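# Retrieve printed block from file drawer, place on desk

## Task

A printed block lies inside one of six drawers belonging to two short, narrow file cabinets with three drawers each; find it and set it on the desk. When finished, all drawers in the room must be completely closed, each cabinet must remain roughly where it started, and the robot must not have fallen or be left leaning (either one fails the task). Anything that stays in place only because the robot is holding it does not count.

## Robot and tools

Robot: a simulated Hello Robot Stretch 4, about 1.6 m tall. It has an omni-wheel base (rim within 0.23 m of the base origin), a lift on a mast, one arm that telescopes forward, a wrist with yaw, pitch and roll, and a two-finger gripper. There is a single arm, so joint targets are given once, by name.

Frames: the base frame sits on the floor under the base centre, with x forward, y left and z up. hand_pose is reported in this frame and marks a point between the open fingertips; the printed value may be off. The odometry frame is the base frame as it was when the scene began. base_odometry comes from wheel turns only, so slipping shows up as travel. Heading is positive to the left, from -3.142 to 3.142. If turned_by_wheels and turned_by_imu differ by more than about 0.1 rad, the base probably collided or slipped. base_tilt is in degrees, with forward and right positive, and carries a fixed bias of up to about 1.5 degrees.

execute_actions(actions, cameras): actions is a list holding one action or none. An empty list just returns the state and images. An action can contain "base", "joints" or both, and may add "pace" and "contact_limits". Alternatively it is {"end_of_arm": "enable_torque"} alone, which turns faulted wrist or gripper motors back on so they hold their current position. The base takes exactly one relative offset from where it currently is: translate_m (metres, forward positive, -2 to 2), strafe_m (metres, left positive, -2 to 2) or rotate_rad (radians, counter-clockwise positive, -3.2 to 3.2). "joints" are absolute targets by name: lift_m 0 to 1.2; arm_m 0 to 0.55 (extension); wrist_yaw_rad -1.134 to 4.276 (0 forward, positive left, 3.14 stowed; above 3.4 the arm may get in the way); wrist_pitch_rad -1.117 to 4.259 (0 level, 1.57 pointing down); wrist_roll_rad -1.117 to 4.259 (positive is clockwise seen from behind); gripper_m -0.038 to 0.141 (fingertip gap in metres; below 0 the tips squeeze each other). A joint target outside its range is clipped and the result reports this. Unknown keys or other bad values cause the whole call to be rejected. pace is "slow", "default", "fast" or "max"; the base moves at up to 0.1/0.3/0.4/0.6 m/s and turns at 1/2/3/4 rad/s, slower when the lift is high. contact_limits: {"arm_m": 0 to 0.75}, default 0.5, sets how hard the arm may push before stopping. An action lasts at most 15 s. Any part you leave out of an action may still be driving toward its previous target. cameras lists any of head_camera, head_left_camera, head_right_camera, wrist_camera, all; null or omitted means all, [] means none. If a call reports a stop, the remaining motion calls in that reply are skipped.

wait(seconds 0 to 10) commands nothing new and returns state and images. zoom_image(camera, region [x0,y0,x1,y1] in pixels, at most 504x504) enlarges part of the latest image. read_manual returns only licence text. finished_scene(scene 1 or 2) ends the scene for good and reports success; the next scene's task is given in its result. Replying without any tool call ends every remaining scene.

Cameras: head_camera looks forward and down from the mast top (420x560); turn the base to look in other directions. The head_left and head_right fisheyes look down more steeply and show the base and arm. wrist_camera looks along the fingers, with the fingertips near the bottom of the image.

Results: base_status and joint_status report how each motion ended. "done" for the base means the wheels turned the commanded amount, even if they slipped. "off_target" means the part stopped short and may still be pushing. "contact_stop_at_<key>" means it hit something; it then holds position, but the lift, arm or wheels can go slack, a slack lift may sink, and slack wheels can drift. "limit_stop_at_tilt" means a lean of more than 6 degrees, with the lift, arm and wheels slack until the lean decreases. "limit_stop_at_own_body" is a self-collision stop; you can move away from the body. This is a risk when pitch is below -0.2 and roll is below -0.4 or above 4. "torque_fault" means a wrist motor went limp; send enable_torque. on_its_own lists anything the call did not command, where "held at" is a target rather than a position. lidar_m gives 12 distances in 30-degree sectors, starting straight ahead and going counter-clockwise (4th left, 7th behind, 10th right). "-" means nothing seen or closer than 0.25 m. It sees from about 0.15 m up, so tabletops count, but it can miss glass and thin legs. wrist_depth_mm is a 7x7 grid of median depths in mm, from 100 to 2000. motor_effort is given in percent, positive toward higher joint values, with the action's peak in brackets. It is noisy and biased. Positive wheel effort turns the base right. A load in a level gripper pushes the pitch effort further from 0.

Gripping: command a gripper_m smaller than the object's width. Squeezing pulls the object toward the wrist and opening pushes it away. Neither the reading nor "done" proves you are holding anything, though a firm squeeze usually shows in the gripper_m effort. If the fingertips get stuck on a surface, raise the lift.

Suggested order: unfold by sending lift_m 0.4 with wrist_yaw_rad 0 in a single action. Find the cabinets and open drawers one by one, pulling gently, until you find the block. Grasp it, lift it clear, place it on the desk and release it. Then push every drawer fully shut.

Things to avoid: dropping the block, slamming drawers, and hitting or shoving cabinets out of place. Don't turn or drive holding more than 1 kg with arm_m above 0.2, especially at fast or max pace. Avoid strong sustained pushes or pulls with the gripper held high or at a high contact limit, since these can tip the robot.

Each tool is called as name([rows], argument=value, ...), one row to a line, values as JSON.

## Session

execute_actions([
  {"joints":{"lift_m":0.4,"wrist_yaw_rad":0}},
])

Scene clock: 2.40 s.
base_odometry: x=+0.000 y=+0.000 heading=+0.000 (m, m, rad; odometry frame)
turned_by_wheels: +0.000 (rad since the last result)
turned_by_imu: +0.000 (rad since the last result)
base_tilt: forward=-0.2 right=-0.3 (deg)
lidar_m: 0.74 0.67 1.45 0.87 0.74 0.71 0.86 1.63 1.21 1.24 2.11 1.26
base_status: not commanded
joint_positions: lift_m=+0.400 arm_m=-0.002 wrist_yaw_rad=+0.000 wrist_pitch_rad=+0.009 wrist_roll_rad=-0.019 gripper_m=+0.057
joint_status: all done
motor_effort: lift_m=+20(20) arm_m=+0(0) wrist_yaw_rad=-1(4) wrist_pitch_rad=-8(7) wrist_roll_rad=+1(0) gripper_m=-2(4) wheel_0=+0(1) wheel_1=-1(1) wheel_2=+0(0) (%)
hand_pose: x=+0.4572 y=-0.0873 z=+0.5753 quat_wxyz=(+1.000, -0.009, +0.005, +0.000) (m; base frame)
wrist_depth_mm: 654 676 707 820 1060 1708 - / 809 878 960 1078 1042 1708 - / 831 580 647 809 1060 1808 - / 820 585 647 798 1078 1708 - / 788 564 627 820 1042 1756 - / 466 891 212 960 195 1537 1808 / 809 866 647 142 1042 1229 1308
pictures: head_camera, head_left_camera, head_right_camera, wrist_camera
Images, in order (width x height): head_camera 420x560, head_left_camera 420x672, head_right_camera 420x672, wrist_camera 616x392.

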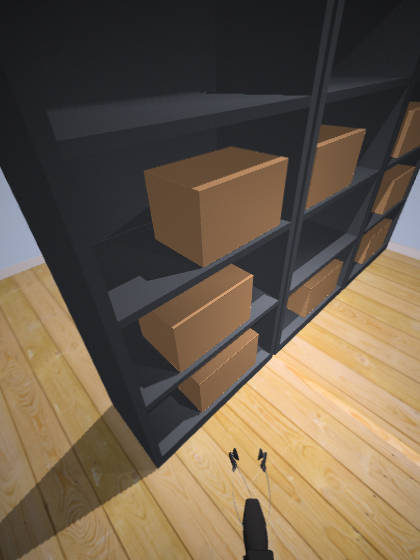

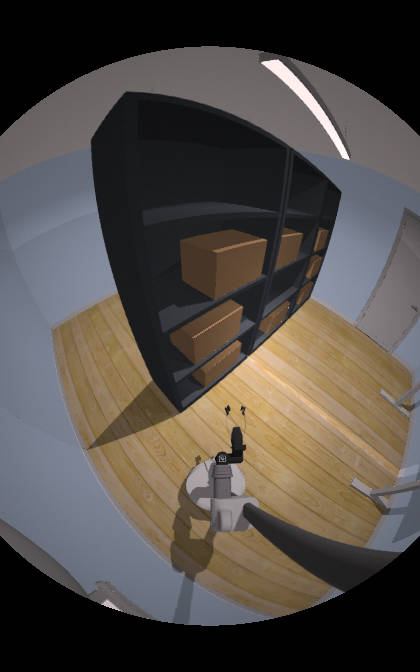

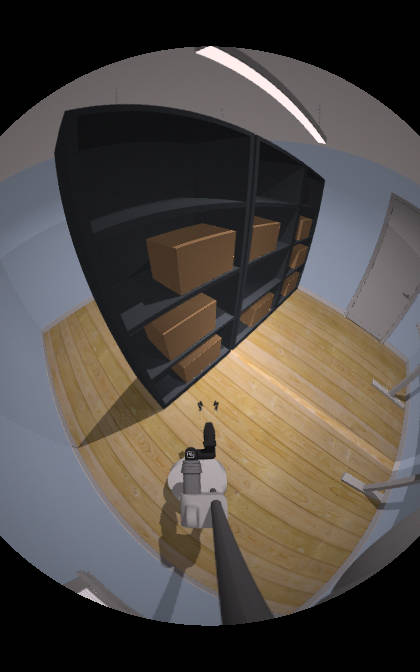

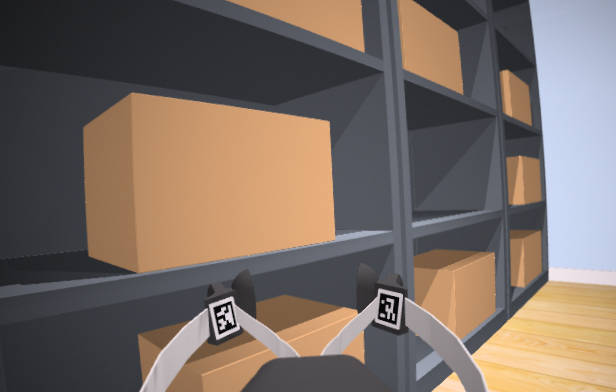

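execute_actions([
  {"base":{"rotate_rad":0.85},"joints":{"wrist_pitch_rad":1.5}},
])

Scene clock: 7.83 s.
base_odometry: x=+0.000 y=+0.000 heading=+0.849 (m, m, rad; odometry frame)
turned_by_wheels: +0.849 (rad since the last result)
turned_by_imu: +0.856 (rad since the last result)
base_tilt: forward=-0.2 right=-0.2 (deg)
lidar_m: 2.18 0.97 0.73 0.71 0.75 1.15 1.78 1.19 1.64 1.88 0.87 0.66
base_status: done
joint_positions: lift_m=+0.400 arm_m=-0.002 wrist_yaw_rad=+0.000 wrist_pitch_rad=+1.500 wrist_roll_rad=-0.019 gripper_m=+0.057
joint_status: all done
motor_effort: lift_m=+19(20) arm_m=-1(0) wrist_yaw_rad=-1(1) wrist_pitch_rad=-1(5) wrist_roll_rad=-1(2) gripper_m=-4(4) wheel_0=-6(9) wheel_1=-6(11) wheel_2=-4(11) (%)
hand_pose: x=+0.1892 y=-0.0874 z=+0.2903 quat_wxyz=(+0.732, -0.007, +0.682, +0.006) (m; base frame)
wrist_depth_mm: 539 539 539 539 549 549 549 / 530 535 535 539 539 544 544 / 521 525 525 530 530 530 535 / 517 517 521 521 525 530 535 / 508 512 517 512 521 521 521 / 500 303 212 300 195 512 512 / 301 291 293 142 317 504 508
pictures: head_camera, head_left_camera, head_right_camera, wrist_camera
Images, in order (width x height): head_camera 420x560, head_left_camera 420x672, head_right_camera 420x672, wrist_camera 616x392.

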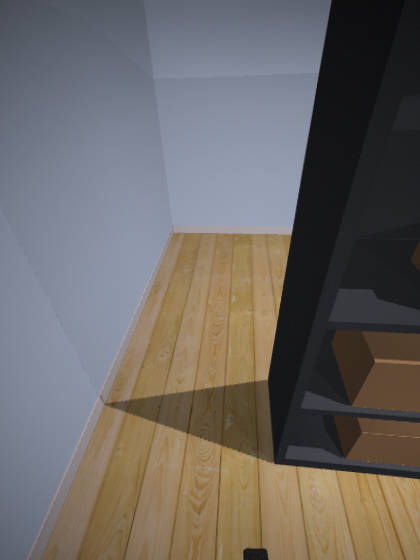

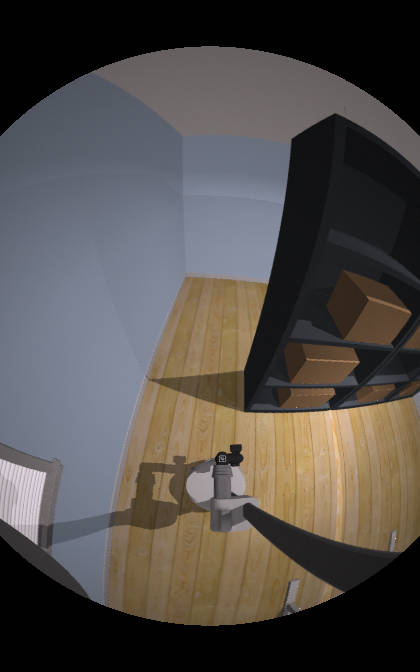

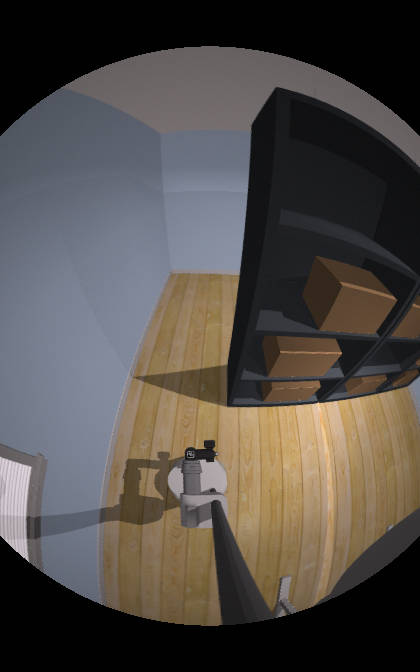

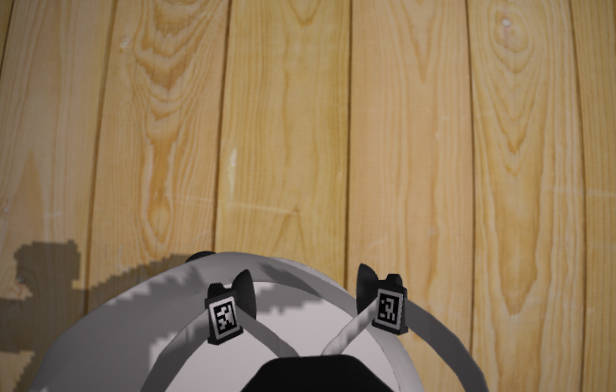

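execute_actions([
  {"base":{"rotate_rad":-0.06}},
], cameras=[])

execute_actions([
  {"base":{"strafe_m":0.22}},
], cameras=[])

execute_actions([
  {"base":{"translate_m":0.7}},
], cameras=["head_camera"])

Scene clock: 20.77 s.
base_odometry: x=+0.000 y=+0.000 heading=+0.790 (m, m, rad; odometry frame)
turned_by_wheels: -0.059 (rad since the last result)
turned_by_imu: -0.059 (rad since the last result)
base_tilt: forward=-0.5 right=+0.0 (deg)
lidar_m: 0.93 1.03 0.77 0.69 0.73 1.06 1.78 1.18 1.49 2.21 0.87 0.66
base_status: done
joint_positions: lift_m=+0.400 arm_m=-0.002 wrist_yaw_rad=+0.000 wrist_pitch_rad=+1.500 wrist_roll_rad=-0.019 gripper_m=+0.057
joint_status: not commanded
motor_effort: lift_m=+19(19) arm_m=+0(0) wrist_yaw_rad=+0(0) wrist_pitch_rad=+0(0) wrist_roll_rad=+1(2) gripper_m=-3(4) wheel_0=+5(4) wheel_1=+5(5) wheel_2=+4(7) (%)
hand_pose: x=+0.1892 y=-0.0874 z=+0.2903 quat_wxyz=(+0.732, -0.007, +0.682, +0.006) (m; base frame)
wrist_depth_mm: 535 539 539 544 544 549 554 / 530 535 535 535 535 544 539 / 521 521 530 535 530 535 535 / 517 517 521 525 521 525 530 / 512 512 512 521 517 521 521 / 500 303 212 300 195 512 512 / 301 294 294 142 317 508 508
pictures: none
No camera images: the call's "cameras" was empty. Leave "cameras" out to get every camera's image.

Scene clock: 22.80 s.
base_odometry: x=-0.156 y=+0.155 heading=+0.790 (m, m, rad; odometry frame)
turned_by_wheels: +0.000 (rad since the last result)
turned_by_imu: +0.000 (rad since the last result)
base_tilt: forward=-0.2 right=-0.1 (deg)
lidar_m: 1.83 0.74 0.53 0.50 0.53 0.74 1.77 1.31 1.52 2.31 0.88 0.77
base_status: done
joint_positions: lift_m=+0.400 arm_m=-0.002 wrist_yaw_rad=+0.000 wrist_pitch_rad=+1.500 wrist_roll_rad=-0.019 gripper_m=+0.057
joint_status: not commanded
motor_effort: lift_m=+19(18) arm_m=+0(0) wrist_yaw_rad=+1(1) wrist_pitch_rad=-1(1) wrist_roll_rad=-2(2) gripper_m=-4(2) wheel_0=-4(12) wheel_1=+4(13) wheel_2=+0(4) (%)
hand_pose: x=+0.1891 y=-0.0874 z=+0.2903 quat_wxyz=(+0.732, -0.007, +0.682, +0.006) (m; base frame)
wrist_depth_mm: 535 539 539 544 544 549 549 / 530 530 530 535 535 544 544 / 521 525 530 525 535 530 535 / 517 521 521 521 521 525 525 / 512 517 517 517 517 517 521 / 504 301 212 300 195 512 517 / 301 293 294 142 319 508 508
pictures: none
No camera images: the call's "cameras" was empty. Leave "cameras" out to get every camera's image.

Scene clock: 26.60 s.
base_odometry: x=+0.336 y=+0.652 heading=+0.790 (m, m, rad; odometry frame)
turned_by_wheels: +0.000 (rad since the last result)
turned_by_imu: +0.001 (rad since the last result)
base_tilt: forward=-0.2 right=-0.2 (deg)
lidar_m: 1.75 0.71 0.49 0.48 0.53 0.75 2.48 1.95 2.57 0.41 0.45 2.32
base_status: done
joint_positions: lift_m=+0.400 arm_m=-0.002 wrist_yaw_rad=+0.000 wrist_pitch_rad=+1.500 wrist_roll_rad=-0.019 gripper_m=+0.057
joint_status: not commanded
motor_effort: lift_m=+19(19) arm_m=+0(0) wrist_yaw_rad=-1(0) wrist_pitch_rad=-1(1) wrist_roll_rad=-1(1) gripper_m=-5(2) wheel_0=+4(9) wheel_1=+4(9) wheel_2=-3(12) (%)
hand_pose: x=+0.1891 y=-0.0874 z=+0.2903 quat_wxyz=(+0.732, -0.007, +0.682, +0.006) (m; base frame)
wrist_depth_mm: 539 539 535 544 544 549 549 / 530 530 535 539 539 544 544 / 517 525 530 530 530 530 517 / 517 521 521 521 521 525 517 / 508 512 512 517 517 525 517 / 504 303 212 300 195 512 508 / 301 294 294 143 317 504 508
pictures: head_camera
Images, in order (width x height): head_camera 420x560.

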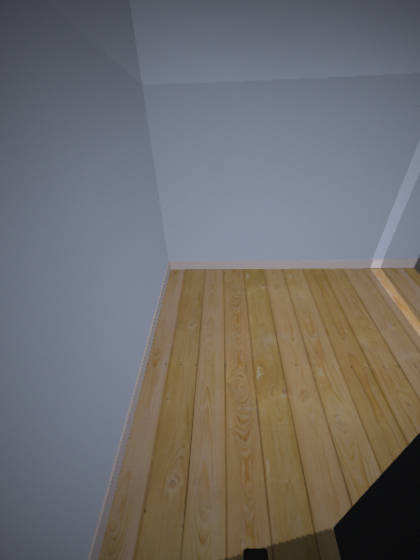

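execute_actions([
  {"base":{"translate_m":1.2}},
], cameras=["head_right_camera"])

execute_actions([
  {"base":{"strafe_m":-1.3}},
])

Scene clock: 42.83 s.
base_odometry: x=+1.180 y=+1.505 heading=+0.791 (m, m, rad; odometry frame)
turned_by_wheels: +0.000 (rad since the last result)
turned_by_imu: +0.002 (rad since the last result)
base_tilt: forward=-0.3 right=-0.3 (deg)
lidar_m: 1.04 0.62 0.47 0.44 0.47 0.69 2.21 0.91 1.15 1.86 1.46 1.09
base_status: done
joint_positions: lift_m=+0.400 arm_m=-0.002 wrist_yaw_rad=+0.000 wrist_pitch_rad=+1.500 wrist_roll_rad=-0.019 gripper_m=+0.057
joint_status: not commanded
motor_effort: lift_m=+19(19) arm_m=+0(0) wrist_yaw_rad=+0(0) wrist_pitch_rad=-1(1) wrist_roll_rad=+0(0) gripper_m=-2(5) wheel_0=+4(10) wheel_1=+4(10) wheel_2=-3(12) (%)
hand_pose: x=+0.1891 y=-0.0874 z=+0.2903 quat_wxyz=(+0.732, -0.007, +0.682, +0.006) (m; base frame)
wrist_depth_mm: 539 535 539 539 544 544 554 / 535 530 535 535 539 539 539 / 525 521 525 530 530 535 530 / 517 517 521 521 521 525 530 / 508 512 512 517 517 525 521 / 504 303 213 301 195 512 517 / 300 293 293 142 317 504 512
pictures: head_right_camera
Images, in order (width x height): head_right_camera 420x672.

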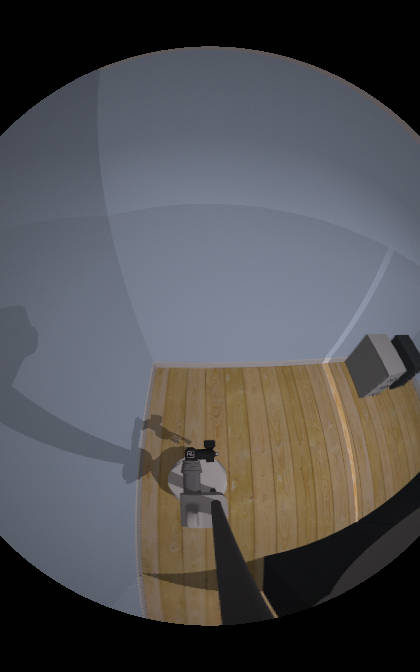

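Scene clock: 48.50 s.
base_odometry: x=+2.104 y=+0.591 heading=+0.791 (m, m, rad; odometry frame)
turned_by_wheels: +0.000 (rad since the last result)
turned_by_imu: +0.005 (rad since the last result)
base_tilt: forward=-0.1 right=-0.1 (deg)
lidar_m: 0.98 1.06 1.51 1.74 1.14 0.85 0.82 0.84 1.25 1.46 0.64 0.70
base_status: done
joint_positions: lift_m=+0.400 arm_m=-0.002 wrist_yaw_rad=+0.000 wrist_pitch_rad=+1.500 wrist_roll_rad=-0.019 gripper_m=+0.057
joint_status: not commanded
motor_effort: lift_m=+19(19) arm_m=+0(0) wrist_yaw_rad=+0(0) wrist_pitch_rad=-1(1) wrist_roll_rad=+0(0) gripper_m=-2(4) wheel_0=+3(14) wheel_1=-4(12) wheel_2=+0(1) (%)
hand_pose: x=+0.1891 y=-0.0874 z=+0.2903 quat_wxyz=(+0.732, -0.007, +0.682, +0.006) (m; base frame)
wrist_depth_mm: 535 539 539 544 549 549 554 / 530 530 535 535 535 539 544 / 521 525 525 530 530 535 539 / 517 517 521 521 521 525 525 / 508 508 517 512 517 521 521 / 500 303 212 300 195 517 512 / 301 291 293 143 317 508 508
pictures: head_camera, head_left_camera, head_right_camera, wrist_camera
Images, in order (width x height): head_camera 420x560, head_left_camera 420x672, head_right_camera 420x672, wrist_camera 616x392.

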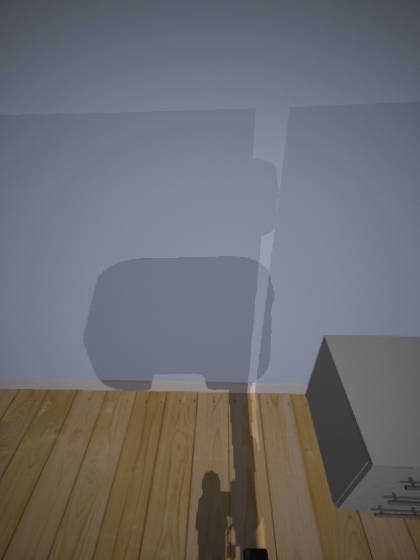

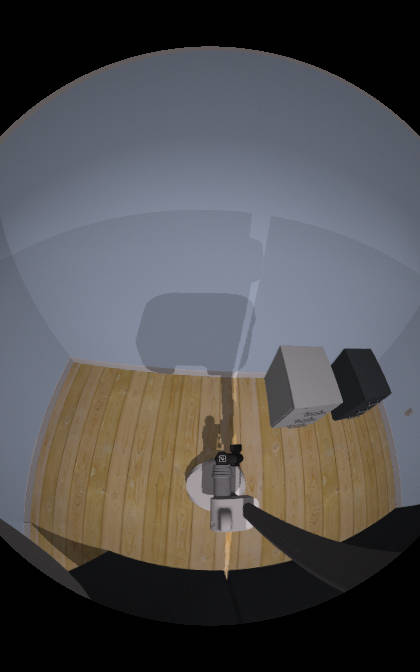

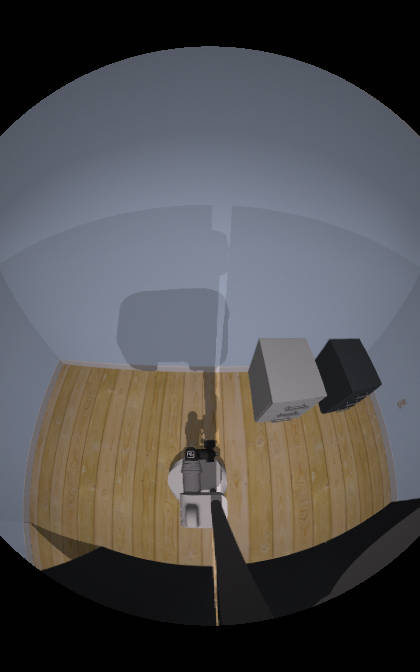

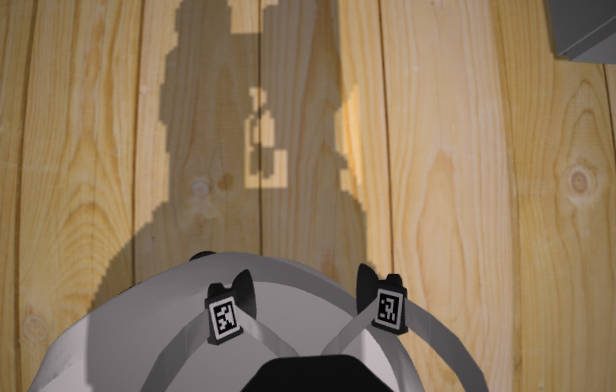

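execute_actions([
  {"base":{"translate_m":-0.22}},
], cameras=[])

execute_actions([
  {"base":{"strafe_m":-0.67},"joints":{"wrist_pitch_rad":0,"lift_m":0.258,"wrist_roll_rad":1.57,"gripper_m":0.05}},
])

Scene clock: 57.10 s.
base_odometry: x=+1.949 y=+0.435 heading=+0.790 (m, m, rad; odometry frame)
turned_by_wheels: -0.001 (rad since the last result)
turned_by_imu: +0.000 (rad since the last result)
base_tilt: forward=-0.3 right=-0.3 (deg)
lidar_m: 1.21 1.31 1.83 1.75 0.86 0.60 0.60 0.63 0.86 1.97 0.92 0.81
base_status: done
joint_positions: lift_m=+0.400 arm_m=-0.002 wrist_yaw_rad=+0.000 wrist_pitch_rad=+1.500 wrist_roll_rad=-0.019 gripper_m=+0.057
joint_status: not commanded
motor_effort: lift_m=+19(19) arm_m=+0(0) wrist_yaw_rad=+1(1) wrist_pitch_rad=-1(1) wrist_roll_rad=+1(0) gripper_m=-3(3) wheel_0=-5(10) wheel_1=-4(9) wheel_2=+2(10) (%)
hand_pose: x=+0.1891 y=-0.0874 z=+0.2903 quat_wxyz=(+0.732, -0.007, +0.682, +0.006) (m; base frame)
wrist_depth_mm: 539 539 544 544 544 544 549 / 530 530 535 530 539 544 544 / 525 525 525 530 530 535 535 / 517 517 525 521 525 525 530 / 508 508 512 517 521 521 525 / 504 303 212 300 195 512 512 / 300 291 293 142 317 504 512
pictures: none
No camera images: the call's "cameras" was empty. Leave "cameras" out to get every camera's image.

Scene clock: 60.67 s.
base_odometry: x=+2.425 y=-0.037 heading=+0.790 (m, m, rad; odometry frame)
turned_by_wheels: +0.000 (rad since the last result)
turned_by_imu: +0.002 (rad since the last result)
base_tilt: forward=-0.2 right=-0.2 (deg)
lidar_m: 0.61 0.70 1.80 2.43 0.88 0.64 0.64 0.68 0.92 1.29 0.86 0.67
base_status: done
joint_positions: lift_m=+0.258 arm_m=-0.002 wrist_yaw_rad=+0.000 wrist_pitch_rad=+0.003 wrist_roll_rad=+1.569 gripper_m=+0.050
joint_status: all done
motor_effort: lift_m=+16(18) arm_m=+0(0) wrist_yaw_rad=+1(1) wrist_pitch_rad=-8(13) wrist_roll_rad=+4(7) gripper_m=-4(4) wheel_0=+3(12) wheel_1=-4(13) wheel_2=+0(2) (%)
hand_pose: x=+0.4572 y=-0.0874 z=+0.4356 quat_wxyz=(+0.708, +0.707, +0.001, -0.001) (m; base frame)
wrist_depth_mm: 960 960 960 809 831 750 585 / 946 960 976 960 976 809 585 / 960 960 960 427 427 427 436 / 960 976 960 427 427 433 433 / 960 960 960 427 430 433 433 / 976 976 212 427 194 433 436 / 960 976 427 144 433 436 439
pictures: head_camera, head_left_camera, head_right_camera, wrist_camera
Images, in order (width x height): head_camera 420x560, head_left_camera 420x672, head_right_camera 420x672, wrist_camera 616x392.

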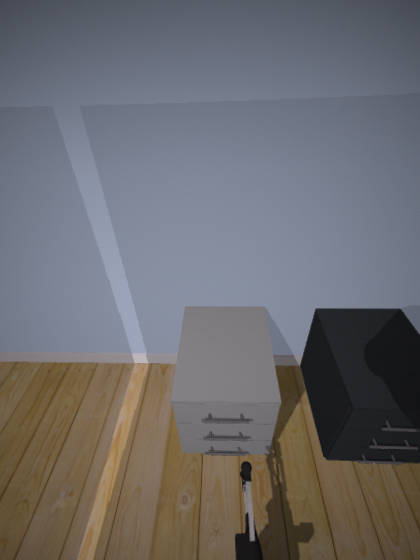

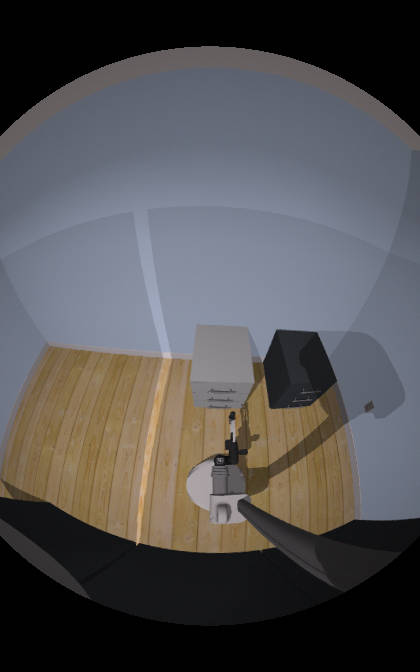

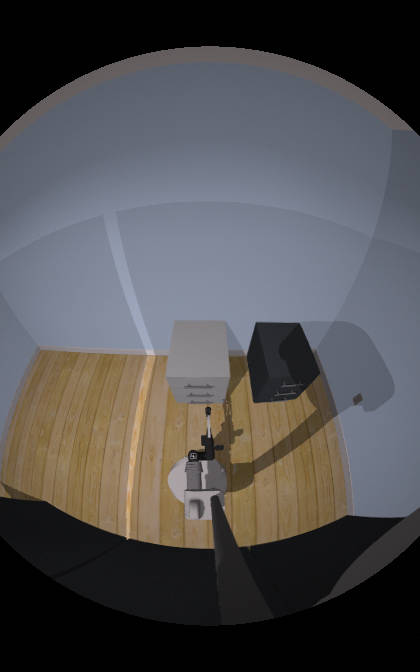

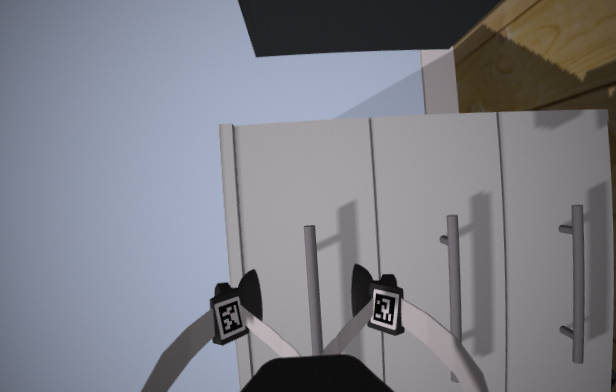

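execute_actions([
  {"base":{"strafe_m":0.07},"joints":{"arm_m":0.1}},
], cameras=[])

execute_actions([
  {"joints":{"arm_m":0.178},"pace":"slow","contact_limits":{"arm_m":0.2}},
], cameras=["wrist_camera"])

Scene clock: 67.57 s.
base_odometry: x=+2.376 y=+0.012 heading=+0.790 (m, m, rad; odometry frame)
turned_by_wheels: +0.000 (rad since the last result)
turned_by_imu: +0.001 (rad since the last result)
base_tilt: forward=-0.1 right=-0.4 (deg)
lidar_m: 0.62 1.22 1.77 2.37 0.86 0.61 0.62 0.66 0.91 1.36 0.88 0.65
base_status: done
joint_positions: lift_m=+0.258 arm_m=+0.099 wrist_yaw_rad=+0.000 wrist_pitch_rad=+0.002 wrist_roll_rad=+1.569 gripper_m=+0.050
joint_status: all done
motor_effort: lift_m=+16(15) arm_m=+6(6) wrist_yaw_rad=-1(1) wrist_pitch_rad=-7(8) wrist_roll_rad=+2(0) gripper_m=-4(4) wheel_0=-3(11) wheel_1=+5(13) wheel_2=+0(1) (%)
hand_pose: x=+0.5583 y=-0.0874 z=+0.4357 quat_wxyz=(+0.708, +0.707, +0.001, -0.001) (m; base frame)
wrist_depth_mm: 854 854 324 325 327 330 330 / 866 866 324 325 327 330 332 / 854 866 325 327 329 332 332 / 866 866 325 329 330 330 334 / 866 866 325 325 330 332 334 / 866 878 213 327 194 332 336 / 866 866 329 144 332 334 336
pictures: none
No camera images: the call's "cameras" was empty. Leave "cameras" out to get every camera's image.

Scene clock: 69.63 s.
base_odometry: x=+2.376 y=+0.012 heading=+0.790 (m, m, rad; odometry frame)
turned_by_wheels: +0.000 (rad since the last result)
turned_by_imu: +0.000 (rad since the last result)
base_tilt: forward=-0.3 right=-0.1 (deg)
lidar_m: 0.62 1.22 1.79 2.36 0.88 0.66 0.61 0.65 0.92 1.37 0.89 0.63
base_status: not commanded
joint_positions: lift_m=+0.258 arm_m=+0.177 wrist_yaw_rad=+0.000 wrist_pitch_rad=+0.002 wrist_roll_rad=+1.569 gripper_m=+0.050
joint_status: all done
motor_effort: lift_m=+16(15) arm_m=+6(7) wrist_yaw_rad=+0(1) wrist_pitch_rad=-7(8) wrist_roll_rad=+2(0) gripper_m=-4(3) wheel_0=-3(3) wheel_1=+4(5) wheel_2=+0(0) (%)
contact_limits: arm_m 0.2
hand_pose: x=+0.6363 y=-0.0874 z=+0.4357 quat_wxyz=(+0.708, +0.707, +0.001, -0.001) (m; base frame)
wrist_depth_mm: 778 778 246 248 250 251 252 / 778 778 247 248 250 251 253 / 778 788 247 248 251 252 222 / 788 788 248 249 252 253 227 / 788 788 249 250 251 253 254 / 798 798 212 251 193 254 254 / 798 788 250 144 253 254 -
pictures: wrist_camera
Images, in order (width x height): wrist_camera 616x392.

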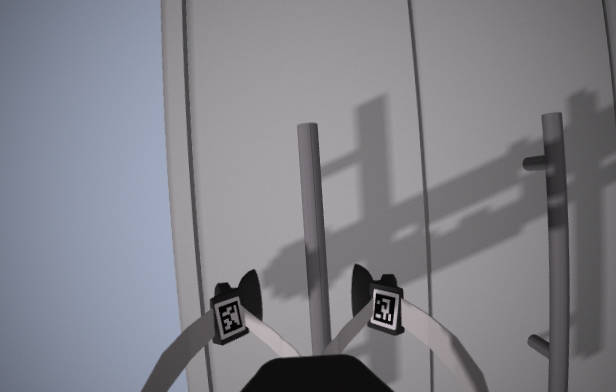

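execute_actions([
  {"joints":{"gripper_m":-0.02}},
], cameras=[])

execute_actions([
  {"joints":{"arm_m":0.0},"base":{"translate_m":-0.1},"pace":"slow"},
], cameras=["head_camera"])

zoom_image(camera="head_camera", region=[150,360,320,520])

Scene clock: 77.33 s.
base_odometry: x=+2.376 y=+0.012 heading=+0.790 (m, m, rad; odometry frame)
turned_by_wheels: +0.000 (rad since the last result)
turned_by_imu: +0.001 (rad since the last result)
base_tilt: forward=-0.1 right=-0.3 (deg)
lidar_m: 0.63 1.25 1.78 2.37 0.86 0.64 0.60 0.67 0.93 1.36 0.89 0.63
base_status: not commanded
joint_positions: lift_m=+0.258 arm_m=+0.177 wrist_yaw_rad=+0.001 wrist_pitch_rad=+0.009 wrist_roll_rad=+1.569 gripper_m=-0.019
joint_status: all done
on_its_own: wrist_pitch_rad is at rest, and its effort (-26) is outside its rest range (-23 to +23)
motor_effort: lift_m=+17(16) arm_m=+4(6) wrist_yaw_rad=-2(4) wrist_pitch_rad=-26(27) wrist_roll_rad=+1(1) gripper_m=-20(20) wheel_0=-3(3) wheel_1=+5(4) wheel_2=+0(0) (%)
hand_pose: x=+0.6367 y=-0.0870 z=+0.4338 quat_wxyz=(+0.708, +0.707, +0.004, -0.003) (m; base frame)
wrist_depth_mm: 768 778 241 244 246 252 254 / 768 788 243 245 247 252 253 / 778 788 244 245 247 253 254 / 778 788 245 246 248 254 222 / 778 798 245 245 249 255 224 / 778 788 244 210 185 256 225 / 788 788 245 150 250 255 -
pictures: none
No camera images: the call's "cameras" was empty. Leave "cameras" out to get every camera's image.

Scene clock: 80.40 s.
base_odometry: x=+2.305 y=-0.058 heading=+0.790 (m, m, rad; odometry frame)
turned_by_wheels: +0.000 (rad since the last result)
turned_by_imu: +0.001 (rad since the last result)
base_tilt: forward=-0.2 right=-0.1 (deg)
lidar_m: 0.44 1.36 1.93 2.36 0.75 0.55 0.51 0.53 0.77 1.34 0.96 0.45
base_status: done
joint_positions: lift_m=+0.258 arm_m=+0.001 wrist_yaw_rad=+0.005 wrist_pitch_rad=+0.010 wrist_roll_rad=+1.569 gripper_m=-0.019
joint_status: all done
on_its_own: wrist_yaw_rad is at rest, and its effort (-16) is outside its rest range (-13 to +13); wrist_pitch_rad is at rest, and its effort (-28) is outside its rest range (-23 to +23)
motor_effort: lift_m=+17(16) arm_m=-7(9) wrist_yaw_rad=-16(20) wrist_pitch_rad=-28(28) wrist_roll_rad=+3(0) gripper_m=-18(17) wheel_0=-3(7) wheel_1=-5(9) wheel_2=+8(10) (%)
hand_pose: x=+0.4611 y=-0.0859 z=+0.4335 quat_wxyz=(+0.708, +0.707, +0.005, -0.002) (m; base frame)
wrist_depth_mm: 1025 1042 241 244 246 768 574 / 1042 1042 242 244 246 530 539 / 1060 1060 243 244 247 530 535 / 1042 1060 243 245 247 535 539 / 1060 1060 245 245 248 535 549 / 1060 1060 245 208 183 539 549 / 1060 1078 213 153 249 535 591
pictures: head_camera
Images, in order (width x height): head_camera 420x560.

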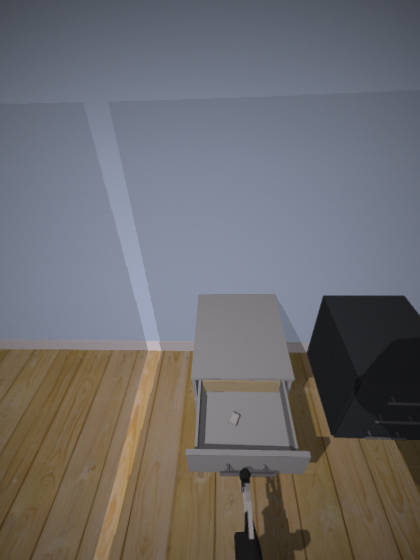

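Region (150, 360, 320, 520) of head_camera's 420x560 image, scaled by 2.965, with more detail than that image has; it fills the top 474 rows of this view, and the rest is white.

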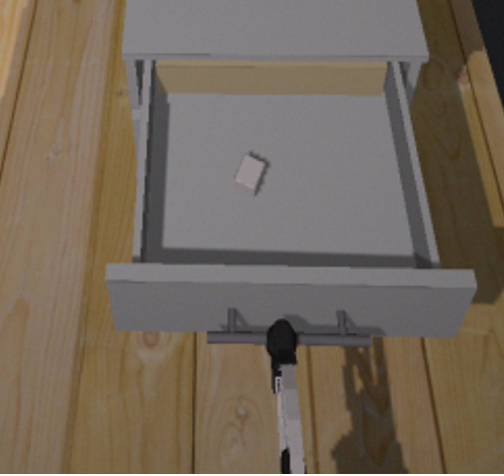

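execute_actions([
  {"joints":{"gripper_m":0.05}},
], cameras=[])

execute_actions([
  {"base":{"translate_m":-0.04},"pace":"slow"},
], cameras=[])

execute_actions([
  {"joints":{"lift_m":0.7}},
], cameras=[])

execute_actions([
  {"base":{"translate_m":0.1},"joints":{"wrist_pitch_rad":1.57,"wrist_roll_rad":0,"arm_m":0.45,"gripper_m":0.07}},
], cameras=["wrist_camera"])

Scene clock: 92.23 s.
base_odometry: x=+2.305 y=-0.058 heading=+0.790 (m, m, rad; odometry frame)
turned_by_wheels: +0.000 (rad since the last result)
turned_by_imu: +0.000 (rad since the last result)
base_tilt: forward=-0.2 right=-0.3 (deg)
lidar_m: 0.45 1.37 1.91 2.37 0.74 0.55 0.49 0.55 0.80 1.35 0.99 0.47
base_status: not commanded
joint_positions: lift_m=+0.258 arm_m=+0.001 wrist_yaw_rad=+0.000 wrist_pitch_rad=+0.003 wrist_roll_rad=+1.570 gripper_m=+0.050
joint_status: all done
motor_effort: lift_m=+17(17) arm_m=-6(7) wrist_yaw_rad=-2(14) wrist_pitch_rad=-8(30) wrist_roll_rad=-1(2) gripper_m=-3(16) wheel_0=-4(4) wheel_1=-5(5) wheel_2=+6(8) (%)
hand_pose: x=+0.4604 y=-0.0873 z=+0.4355 quat_wxyz=(+0.708, +0.707, +0.001, -0.001) (m; base frame)
wrist_depth_mm: 1042 1042 250 251 252 798 580 / 1042 1060 250 251 253 535 544 / 1042 1060 251 251 253 530 535 / 1042 1060 251 252 253 530 539 / 1078 1078 251 252 254 535 530 / 1060 1060 213 252 194 535 539 / 1060 1078 251 144 255 535 603
pictures: none
No camera images: the call's "cameras" was empty. Leave "cameras" out to get every camera's image.

Scene clock: 93.77 s.
base_odometry: x=+2.277 y=-0.086 heading=+0.790 (m, m, rad; odometry frame)
turned_by_wheels: +0.000 (rad since the last result)
turned_by_imu: +0.000 (rad since the last result)
base_tilt: forward=-0.2 right=-0.2 (deg)
lidar_m: 0.51 1.41 1.98 2.38 0.66 0.48 0.47 0.49 0.74 1.34 1.05 0.52
base_status: done
joint_positions: lift_m=+0.258 arm_m=+0.001 wrist_yaw_rad=+0.000 wrist_pitch_rad=+0.003 wrist_roll_rad=+1.570 gripper_m=+0.050
joint_status: not commanded
motor_effort: lift_m=+16(17) arm_m=-5(5) wrist_yaw_rad=-1(0) wrist_pitch_rad=-8(8) wrist_roll_rad=+2(0) gripper_m=-6(3) wheel_0=-5(7) wheel_1=-6(8) wheel_2=+6(7) (%)
hand_pose: x=+0.4604 y=-0.0873 z=+0.4355 quat_wxyz=(+0.708, +0.707, +0.001, -0.001) (m; base frame)
wrist_depth_mm: 1078 1078 290 291 891 788 580 / 1078 1098 291 291 293 707 574 / 1098 1078 290 291 293 569 574 / 1098 1098 291 291 294 574 585 / 1098 1098 291 293 294 574 574 / 1118 1118 213 293 193 574 574 / 1118 1118 293 144 294 647 647
pictures: none
No camera images: the call's "cameras" was empty. Leave "cameras" out to get every camera's image.

Scene clock: 96.53 s.
base_odometry: x=+2.277 y=-0.086 heading=+0.790 (m, m, rad; odometry frame)
turned_by_wheels: +0.000 (rad since the last result)
turned_by_imu: +0.000 (rad since the last result)
base_tilt: forward=-0.2 right=-0.2 (deg)
lidar_m: 0.50 1.42 1.97 2.37 0.69 0.50 0.47 0.50 0.73 1.35 1.03 0.52
base_status: not commanded
joint_positions: lift_m=+0.700 arm_m=+0.001 wrist_yaw_rad=+0.000 wrist_pitch_rad=+0.003 wrist_roll_rad=+1.570 gripper_m=+0.050
joint_status: all done
motor_effort: lift_m=+20(21) arm_m=-5(5) wrist_yaw_rad=+0(1) wrist_pitch_rad=-8(8) wrist_roll_rad=+2(1) gripper_m=-3(3) wheel_0=-4(5) wheel_1=-6(6) wheel_2=+6(6) (%)
hand_pose: x=+0.4604 y=-0.0874 z=+0.8772 quat_wxyz=(+0.708, +0.707, +0.001, -0.001) (m; base frame)
wrist_depth_mm: 1078 1098 1098 1078 1118 1008 1042 / 1098 1078 1098 1098 1118 1118 1078 / 1098 1098 1118 1118 1118 691 609 / 1098 1118 1098 1098 1118 715 615 / 1118 1098 1118 1118 1118 723 609 / 1098 1098 213 1118 194 732 597 / 1098 1118 1118 144 1138 1138 1160
pictures: none
No camera images: the call's "cameras" was empty. Leave "cameras" out to get every camera's image.

Scene clock: 98.93 s.
base_odometry: x=+2.348 y=-0.016 heading=+0.790 (m, m, rad; odometry frame)
turned_by_wheels: +0.001 (rad since the last result)
turned_by_imu: +0.001 (rad since the last result)
base_tilt: forward=+0.0 right=-0.2 (deg)
lidar_m: 0.40 1.30 1.84 2.36 0.83 0.60 0.58 0.60 0.89 1.36 0.93 0.42
base_status: done
joint_positions: lift_m=+0.700 arm_m=+0.449 wrist_yaw_rad=+0.000 wrist_pitch_rad=+1.570 wrist_roll_rad=+0.001 gripper_m=+0.070
joint_status: all done
motor_effort: lift_m=+20(20) arm_m=+6(8) wrist_yaw_rad=+0(1) wrist_pitch_rad=+0(5) wrist_roll_rad=-1(5) gripper_m=-2(2) wheel_0=+4(9) wheel_1=+4(9) wheel_2=-1(13) (%)
hand_pose: x=+0.6201 y=-0.0874 z=+0.5895 quat_wxyz=(+0.707, +0.000, +0.707, +0.000) (m; base frame)
wrist_depth_mm: 291 291 293 296 297 298 300 / 290 291 293 294 296 298 298 / 290 290 291 294 294 298 298 / 798 382 439 442 445 439 831 / 798 436 439 442 442 442 820 / 798 436 213 439 197 442 831 / 798 809 436 142 442 384 820
pictures: wrist_camera
Images, in order (width x height): wrist_camera 616x392.

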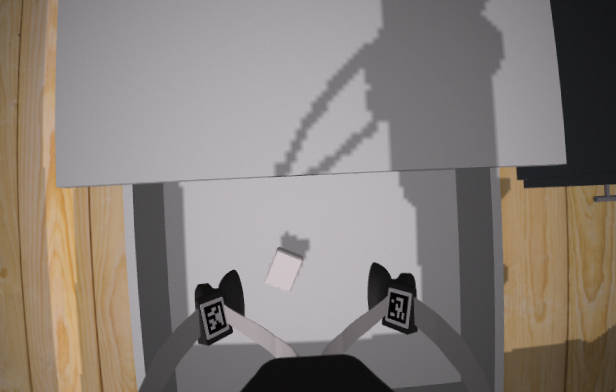

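execute_actions([
  {"base":{"strafe_m":0.026},"joints":{"arm_m":0.405,"lift_m":0.56},"pace":"slow"},
], cameras=["wrist_camera"])

Scene clock: 106.50 s.
base_odometry: x=+2.329 y=+0.003 heading=+0.790 (m, m, rad; odometry frame)
turned_by_wheels: +0.000 (rad since the last result)
turned_by_imu: +0.001 (rad since the last result)
base_tilt: forward=-0.4 right=-0.3 (deg)
lidar_m: 0.39 1.32 1.84 2.34 0.81 0.59 0.57 0.61 0.89 1.39 0.92 0.39
base_status: done
joint_positions: lift_m=+0.560 arm_m=+0.406 wrist_yaw_rad=+0.000 wrist_pitch_rad=+1.570 wrist_roll_rad=+0.001 gripper_m=+0.070
joint_status: all done
motor_effort: lift_m=+15(19) arm_m=-6(7) wrist_yaw_rad=+1(0) wrist_pitch_rad=+0(0) wrist_roll_rad=-1(2) gripper_m=-2(2) wheel_0=-5(10) wheel_1=+6(10) wheel_2=+0(0) (%)
hand_pose: x=+0.5773 y=-0.0874 z=+0.4499 quat_wxyz=(+0.707, +0.000, +0.707, +0.000) (m; base frame)
wrist_depth_mm: 152 153 153 154 156 157 - / 214 262 300 301 304 304 296 / 226 298 301 303 303 306 304 / 668 297 300 301 303 304 307 / 661 291 301 303 303 306 304 / 661 283 213 301 196 304 304 / 654 240 298 142 301 303 304
pictures: wrist_camera
Images, in order (width x height): wrist_camera 616x392.

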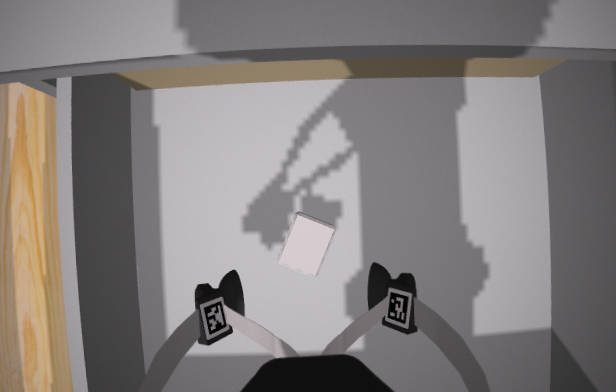

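execute_actions([
  {"joints":{"arm_m":0.42,"lift_m":0.508},"pace":"slow"},
], cameras=["wrist_camera"])

Scene clock: 112.47 s.
base_odometry: x=+2.329 y=+0.003 heading=+0.790 (m, m, rad; odometry frame)
turned_by_wheels: +0.000 (rad since the last result)
turned_by_imu: +0.001 (rad since the last result)
base_tilt: forward=-0.2 right=+0.0 (deg)
lidar_m: 0.40 1.32 1.87 2.34 0.83 0.59 0.56 0.63 0.87 1.37 0.93 0.42
base_status: not commanded
joint_positions: lift_m=+0.508 arm_m=+0.419 wrist_yaw_rad=+0.000 wrist_pitch_rad=+1.570 wrist_roll_rad=+0.001 gripper_m=+0.070
joint_status: all done
motor_effort: lift_m=+14(14) arm_m=+6(7) wrist_yaw_rad=+1(1) wrist_pitch_rad=+0(0) wrist_roll_rad=-2(1) gripper_m=-3(3) wheel_0=-4(5) wheel_1=+6(6) wheel_2=+0(0) (%)
hand_pose: x=+0.5900 y=-0.0874 z=+0.3979 quat_wxyz=(+0.707, +0.000, +0.707, +0.000) (m; base frame)
wrist_depth_mm: 102 104 109 113 154 154 - / 199 241 249 250 251 253 255 / 199 247 248 251 252 252 254 / 197 247 248 250 251 253 253 / 195 247 248 248 251 252 253 / 190 246 213 249 196 252 252 / 188 239 247 142 249 251 252
pictures: wrist_camera
Images, in order (width x height): wrist_camera 616x392.

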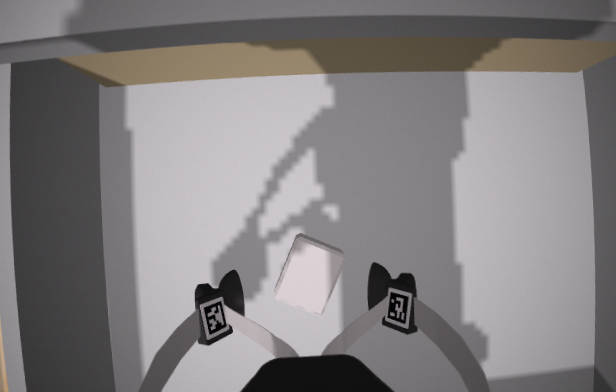

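execute_actions([
  {"joints":{"arm_m":0.427},"pace":"slow"},
], cameras=[])

execute_actions([
  {"joints":{"gripper_m":-0.005}},
], cameras=["wrist_camera"])

execute_actions([
  {"joints":{"lift_m":0.72},"pace":"slow"},
], cameras=["wrist_camera"])

Scene clock: 118.20 s.
base_odometry: x=+2.329 y=+0.003 heading=+0.790 (m, m, rad; odometry frame)
turned_by_wheels: +0.000 (rad since the last result)
turned_by_imu: +0.001 (rad since the last result)
base_tilt: forward=-0.2 right=-0.4 (deg)
lidar_m: 0.41 1.32 1.84 2.33 0.81 0.59 0.59 0.60 0.90 1.36 0.95 0.38
base_status: not commanded
joint_positions: lift_m=+0.508 arm_m=+0.426 wrist_yaw_rad=+0.000 wrist_pitch_rad=+1.570 wrist_roll_rad=+0.001 gripper_m=+0.070
joint_status: all done
motor_effort: lift_m=+15(15) arm_m=+6(7) wrist_yaw_rad=+0(0) wrist_pitch_rad=-1(0) wrist_roll_rad=-1(0) gripper_m=-4(3) wheel_0=-4(4) wheel_1=+6(6) wheel_2=+0(0) (%)
hand_pose: x=+0.5970 y=-0.0874 z=+0.3979 quat_wxyz=(+0.707, +0.000, +0.707, +0.000) (m; base frame)
wrist_depth_mm: 100 101 102 102 103 103 - / 177 226 238 250 252 253 255 / 198 249 250 251 251 253 254 / 197 248 248 250 251 252 254 / 194 247 248 249 251 252 253 / 190 247 213 248 197 251 253 / 187 240 247 142 250 251 252
pictures: none
No camera images: the call's "cameras" was empty. Leave "cameras" out to get every camera's image.

Scene clock: 119.73 s.
base_odometry: x=+2.329 y=+0.003 heading=+0.790 (m, m, rad; odometry frame)
turned_by_wheels: +0.000 (rad since the last result)
turned_by_imu: +0.000 (rad since the last result)
base_tilt: forward=-0.1 right=-0.3 (deg)
lidar_m: 0.36 1.29 1.83 2.34 0.82 0.61 0.57 0.60 0.87 1.38 0.95 0.39
base_status: not commanded
joint_positions: lift_m=+0.508 arm_m=+0.426 wrist_yaw_rad=+0.000 wrist_pitch_rad=+1.570 wrist_roll_rad=+0.001 gripper_m=-0.004
joint_status: all done
motor_effort: lift_m=+15(15) arm_m=+6(6) wrist_yaw_rad=+0(1) wrist_pitch_rad=+0(0) wrist_roll_rad=-2(2) gripper_m=-19(21) wheel_0=-4(4) wheel_1=+6(6) wheel_2=+0(0) (%)
hand_pose: x=+0.5970 y=-0.0874 z=+0.3979 quat_wxyz=(+0.707, +0.000, +0.707, +0.000) (m; base frame)
wrist_depth_mm: 100 101 102 102 103 103 - / 178 225 238 250 251 252 255 / 198 247 249 251 251 253 254 / 198 247 248 250 252 252 253 / 194 246 248 249 251 252 253 / 190 246 207 211 185 251 253 / 187 224 247 248 250 250 252
pictures: wrist_camera
Images, in order (width x height): wrist_camera 616x392.

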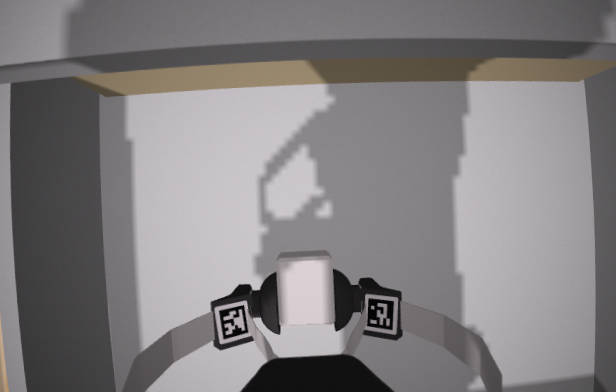

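Scene clock: 122.17 s.
base_odometry: x=+2.329 y=+0.003 heading=+0.790 (m, m, rad; odometry frame)
turned_by_wheels: +0.000 (rad since the last result)
turned_by_imu: +0.000 (rad since the last result)
base_tilt: forward=-0.1 right=-0.4 (deg)
lidar_m: 0.39 1.28 1.87 2.35 0.81 0.61 0.55 0.60 0.89 1.38 0.91 0.39
base_status: not commanded
joint_positions: lift_m=+0.720 arm_m=+0.426 wrist_yaw_rad=+0.000 wrist_pitch_rad=+1.570 wrist_roll_rad=+0.001 gripper_m=-0.004
joint_status: all done
motor_effort: lift_m=+20(21) arm_m=+6(6) wrist_yaw_rad=+1(0) wrist_pitch_rad=+0(0) wrist_roll_rad=-2(1) gripper_m=-19(20) wheel_0=-4(5) wheel_1=+6(6) wheel_2=+0(0) (%)
hand_pose: x=+0.5970 y=-0.0874 z=+0.6095 quat_wxyz=(+0.707, +0.000, +0.707, +0.000) (m; base frame)
wrist_depth_mm: 820 312 314 315 317 319 320 / 820 312 314 314 317 319 319 / 820 312 312 314 317 319 488 / 820 831 459 462 462 462 842 / 820 842 462 462 462 466 842 / 820 820 207 211 185 433 842 / 820 820 445 455 459 379 842
pictures: wrist_camera
Images, in order (width x height): wrist_camera 616x392.

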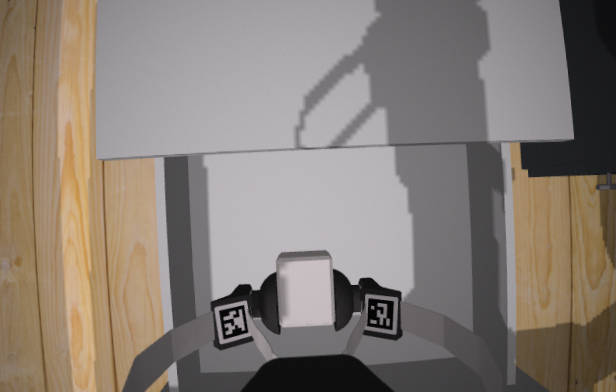

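execute_actions([
  {"joints":{"arm_m":0.15,"gripper_m":-0.012}},
], cameras=[])

execute_actions([
  {"joints":{"lift_m":0.45}},
], cameras=["wrist_camera"])

execute_actions([
  {"joints":{"arm_m":0.525},"pace":"slow","contact_limits":{"arm_m":0.25}},
], cameras=["head_camera","wrist_camera"])

Scene clock: 132.77 s.
base_odometry: x=+2.329 y=+0.003 heading=+0.790 (m, m, rad; odometry frame)
turned_by_wheels: +0.000 (rad since the last result)
turned_by_imu: +0.001 (rad since the last result)
base_tilt: forward=-0.1 right=-0.3 (deg)
lidar_m: 0.41 1.30 1.83 2.34 0.82 0.58 0.59 0.59 0.87 1.38 0.95 0.41
base_status: not commanded
joint_positions: lift_m=+0.720 arm_m=+0.151 wrist_yaw_rad=+0.000 wrist_pitch_rad=+1.570 wrist_roll_rad=+0.001 gripper_m=-0.011
joint_status: all done
motor_effort: lift_m=+20(20) arm_m=-6(7) wrist_yaw_rad=+1(2) wrist_pitch_rad=-1(1) wrist_roll_rad=-3(3) gripper_m=-22(23) wheel_0=-5(4) wheel_1=+6(6) wheel_2=+0(0) (%)
hand_pose: x=+0.3221 y=-0.0874 z=+0.6095 quat_wxyz=(+0.707, +0.000, +0.707, +0.000) (m; base frame)
wrist_depth_mm: 820 831 462 466 466 469 723 / 831 831 466 466 466 462 854 / 820 379 413 362 389 410 854 / 820 831 831 842 842 842 854 / 820 831 831 831 842 842 831 / 820 820 208 209 185 854 842 / 820 820 609 615 831 831 842
pictures: none
No camera images: the call's "cameras" was empty. Leave "cameras" out to get every camera's image.

Scene clock: 134.93 s.
base_odometry: x=+2.329 y=+0.003 heading=+0.790 (m, m, rad; odometry frame)
turned_by_wheels: +0.000 (rad since the last result)
turned_by_imu: +0.000 (rad since the last result)
base_tilt: forward=+0.0 right=-0.2 (deg)
lidar_m: 0.42 1.33 1.84 2.32 0.80 0.60 0.57 0.61 0.91 1.39 0.94 0.41
base_status: not commanded
joint_positions: lift_m=+0.450 arm_m=+0.151 wrist_yaw_rad=+0.000 wrist_pitch_rad=+1.570 wrist_roll_rad=+0.001 gripper_m=-0.011
joint_status: all done
motor_effort: lift_m=+15(21) arm_m=-6(6) wrist_yaw_rad=+0(2) wrist_pitch_rad=-1(0) wrist_roll_rad=-4(3) gripper_m=-23(23) wheel_0=-4(5) wheel_1=+6(6) wheel_2=+0(0) (%)
hand_pose: x=+0.3221 y=-0.0874 z=+0.3399 quat_wxyz=(+0.707, +0.000, +0.707, +0.000) (m; base frame)
wrist_depth_mm: - - 107 108 109 109 - / 127 135 136 150 154 157 - / 554 210 135 135 137 574 574 / 554 559 559 569 569 569 569 / 554 559 564 564 564 569 574 / 554 559 208 209 185 569 574 / 554 554 397 455 564 564 569
pictures: wrist_camera
Images, in order (width x height): wrist_camera 616x392.

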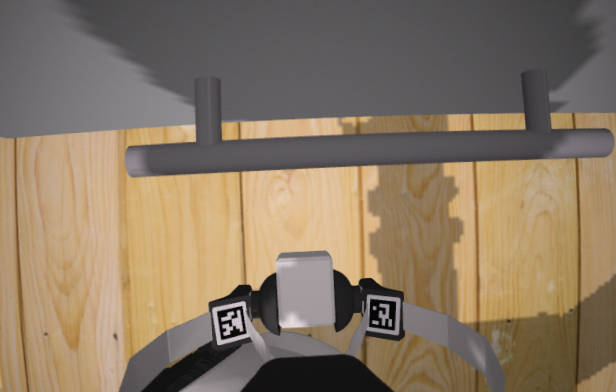

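Scene clock: 139.57 s.
base_odometry: x=+2.329 y=+0.002 heading=+0.790 (m, m, rad; odometry frame)
turned_by_wheels: +0.000 (rad since the last result)
turned_by_imu: +0.001 (rad since the last result)
base_tilt: forward=-0.3 right=-0.2 (deg)
lidar_m: 0.65 1.32 1.85 2.35 0.81 0.58 0.58 0.62 0.90 1.37 0.92 0.69
base_status: not commanded
joint_positions: lift_m=+0.450 arm_m=+0.495 wrist_yaw_rad=-0.012 wrist_pitch_rad=+1.589 wrist_roll_rad=+0.006 gripper_m=-0.011
joint_status: arm_m contact_stop (moved +0.344 of +0.374)
on_its_own: arm_m is slack since a contact_stop (your +0.525 is given up); wrist_yaw_rad is at rest, and its effort (+34) is outside its rest range (-13 to +13); wrist_pitch_rad is at rest, and its effort (-53) is outside its rest range (-23 to +23); wrist_roll_rad is at rest, and its effort (-17) is outside its rest range (-13 to +13)
motor_effort: lift_m=+15(15) arm_m=+0(18) wrist_yaw_rad=+34(62) wrist_pitch_rad=-53(100) wrist_roll_rad=-17(26) gripper_m=-22(22) wheel_0=+1(5) wheel_1=+6(6) wheel_2=-8(8) (%)
contact_limits: arm_m 0.25
hand_pose: x=+0.6597 y=-0.0874 z=+0.3400 quat_wxyz=(+0.701, +0.006, +0.713, -0.006) (m; base frame)
wrist_depth_mm: - - - - - - - / - - - - - - - / - - - - - - - / - - - - - - - / - - - - - - - / - - - - - - - / - - - - - 574 574
pictures: head_camera, wrist_camera
Images, in order (width x height): head_camera 420x560, wrist_camera 616x392.

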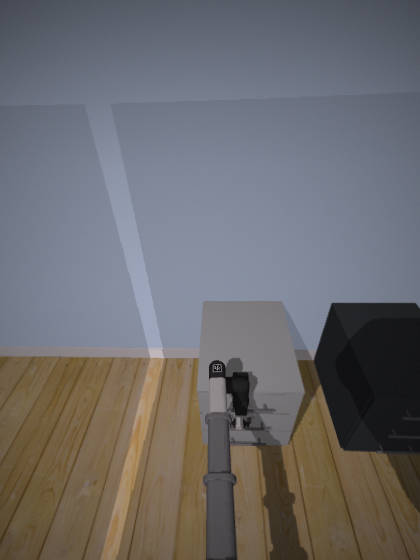

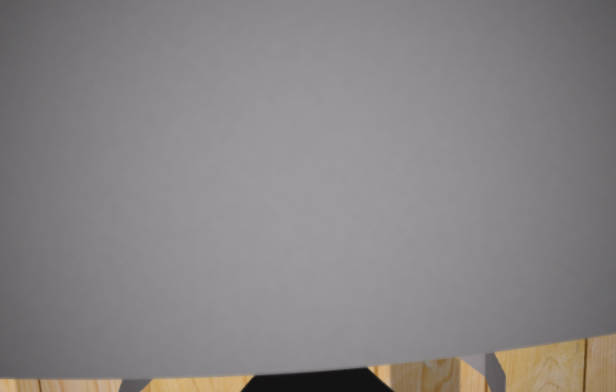

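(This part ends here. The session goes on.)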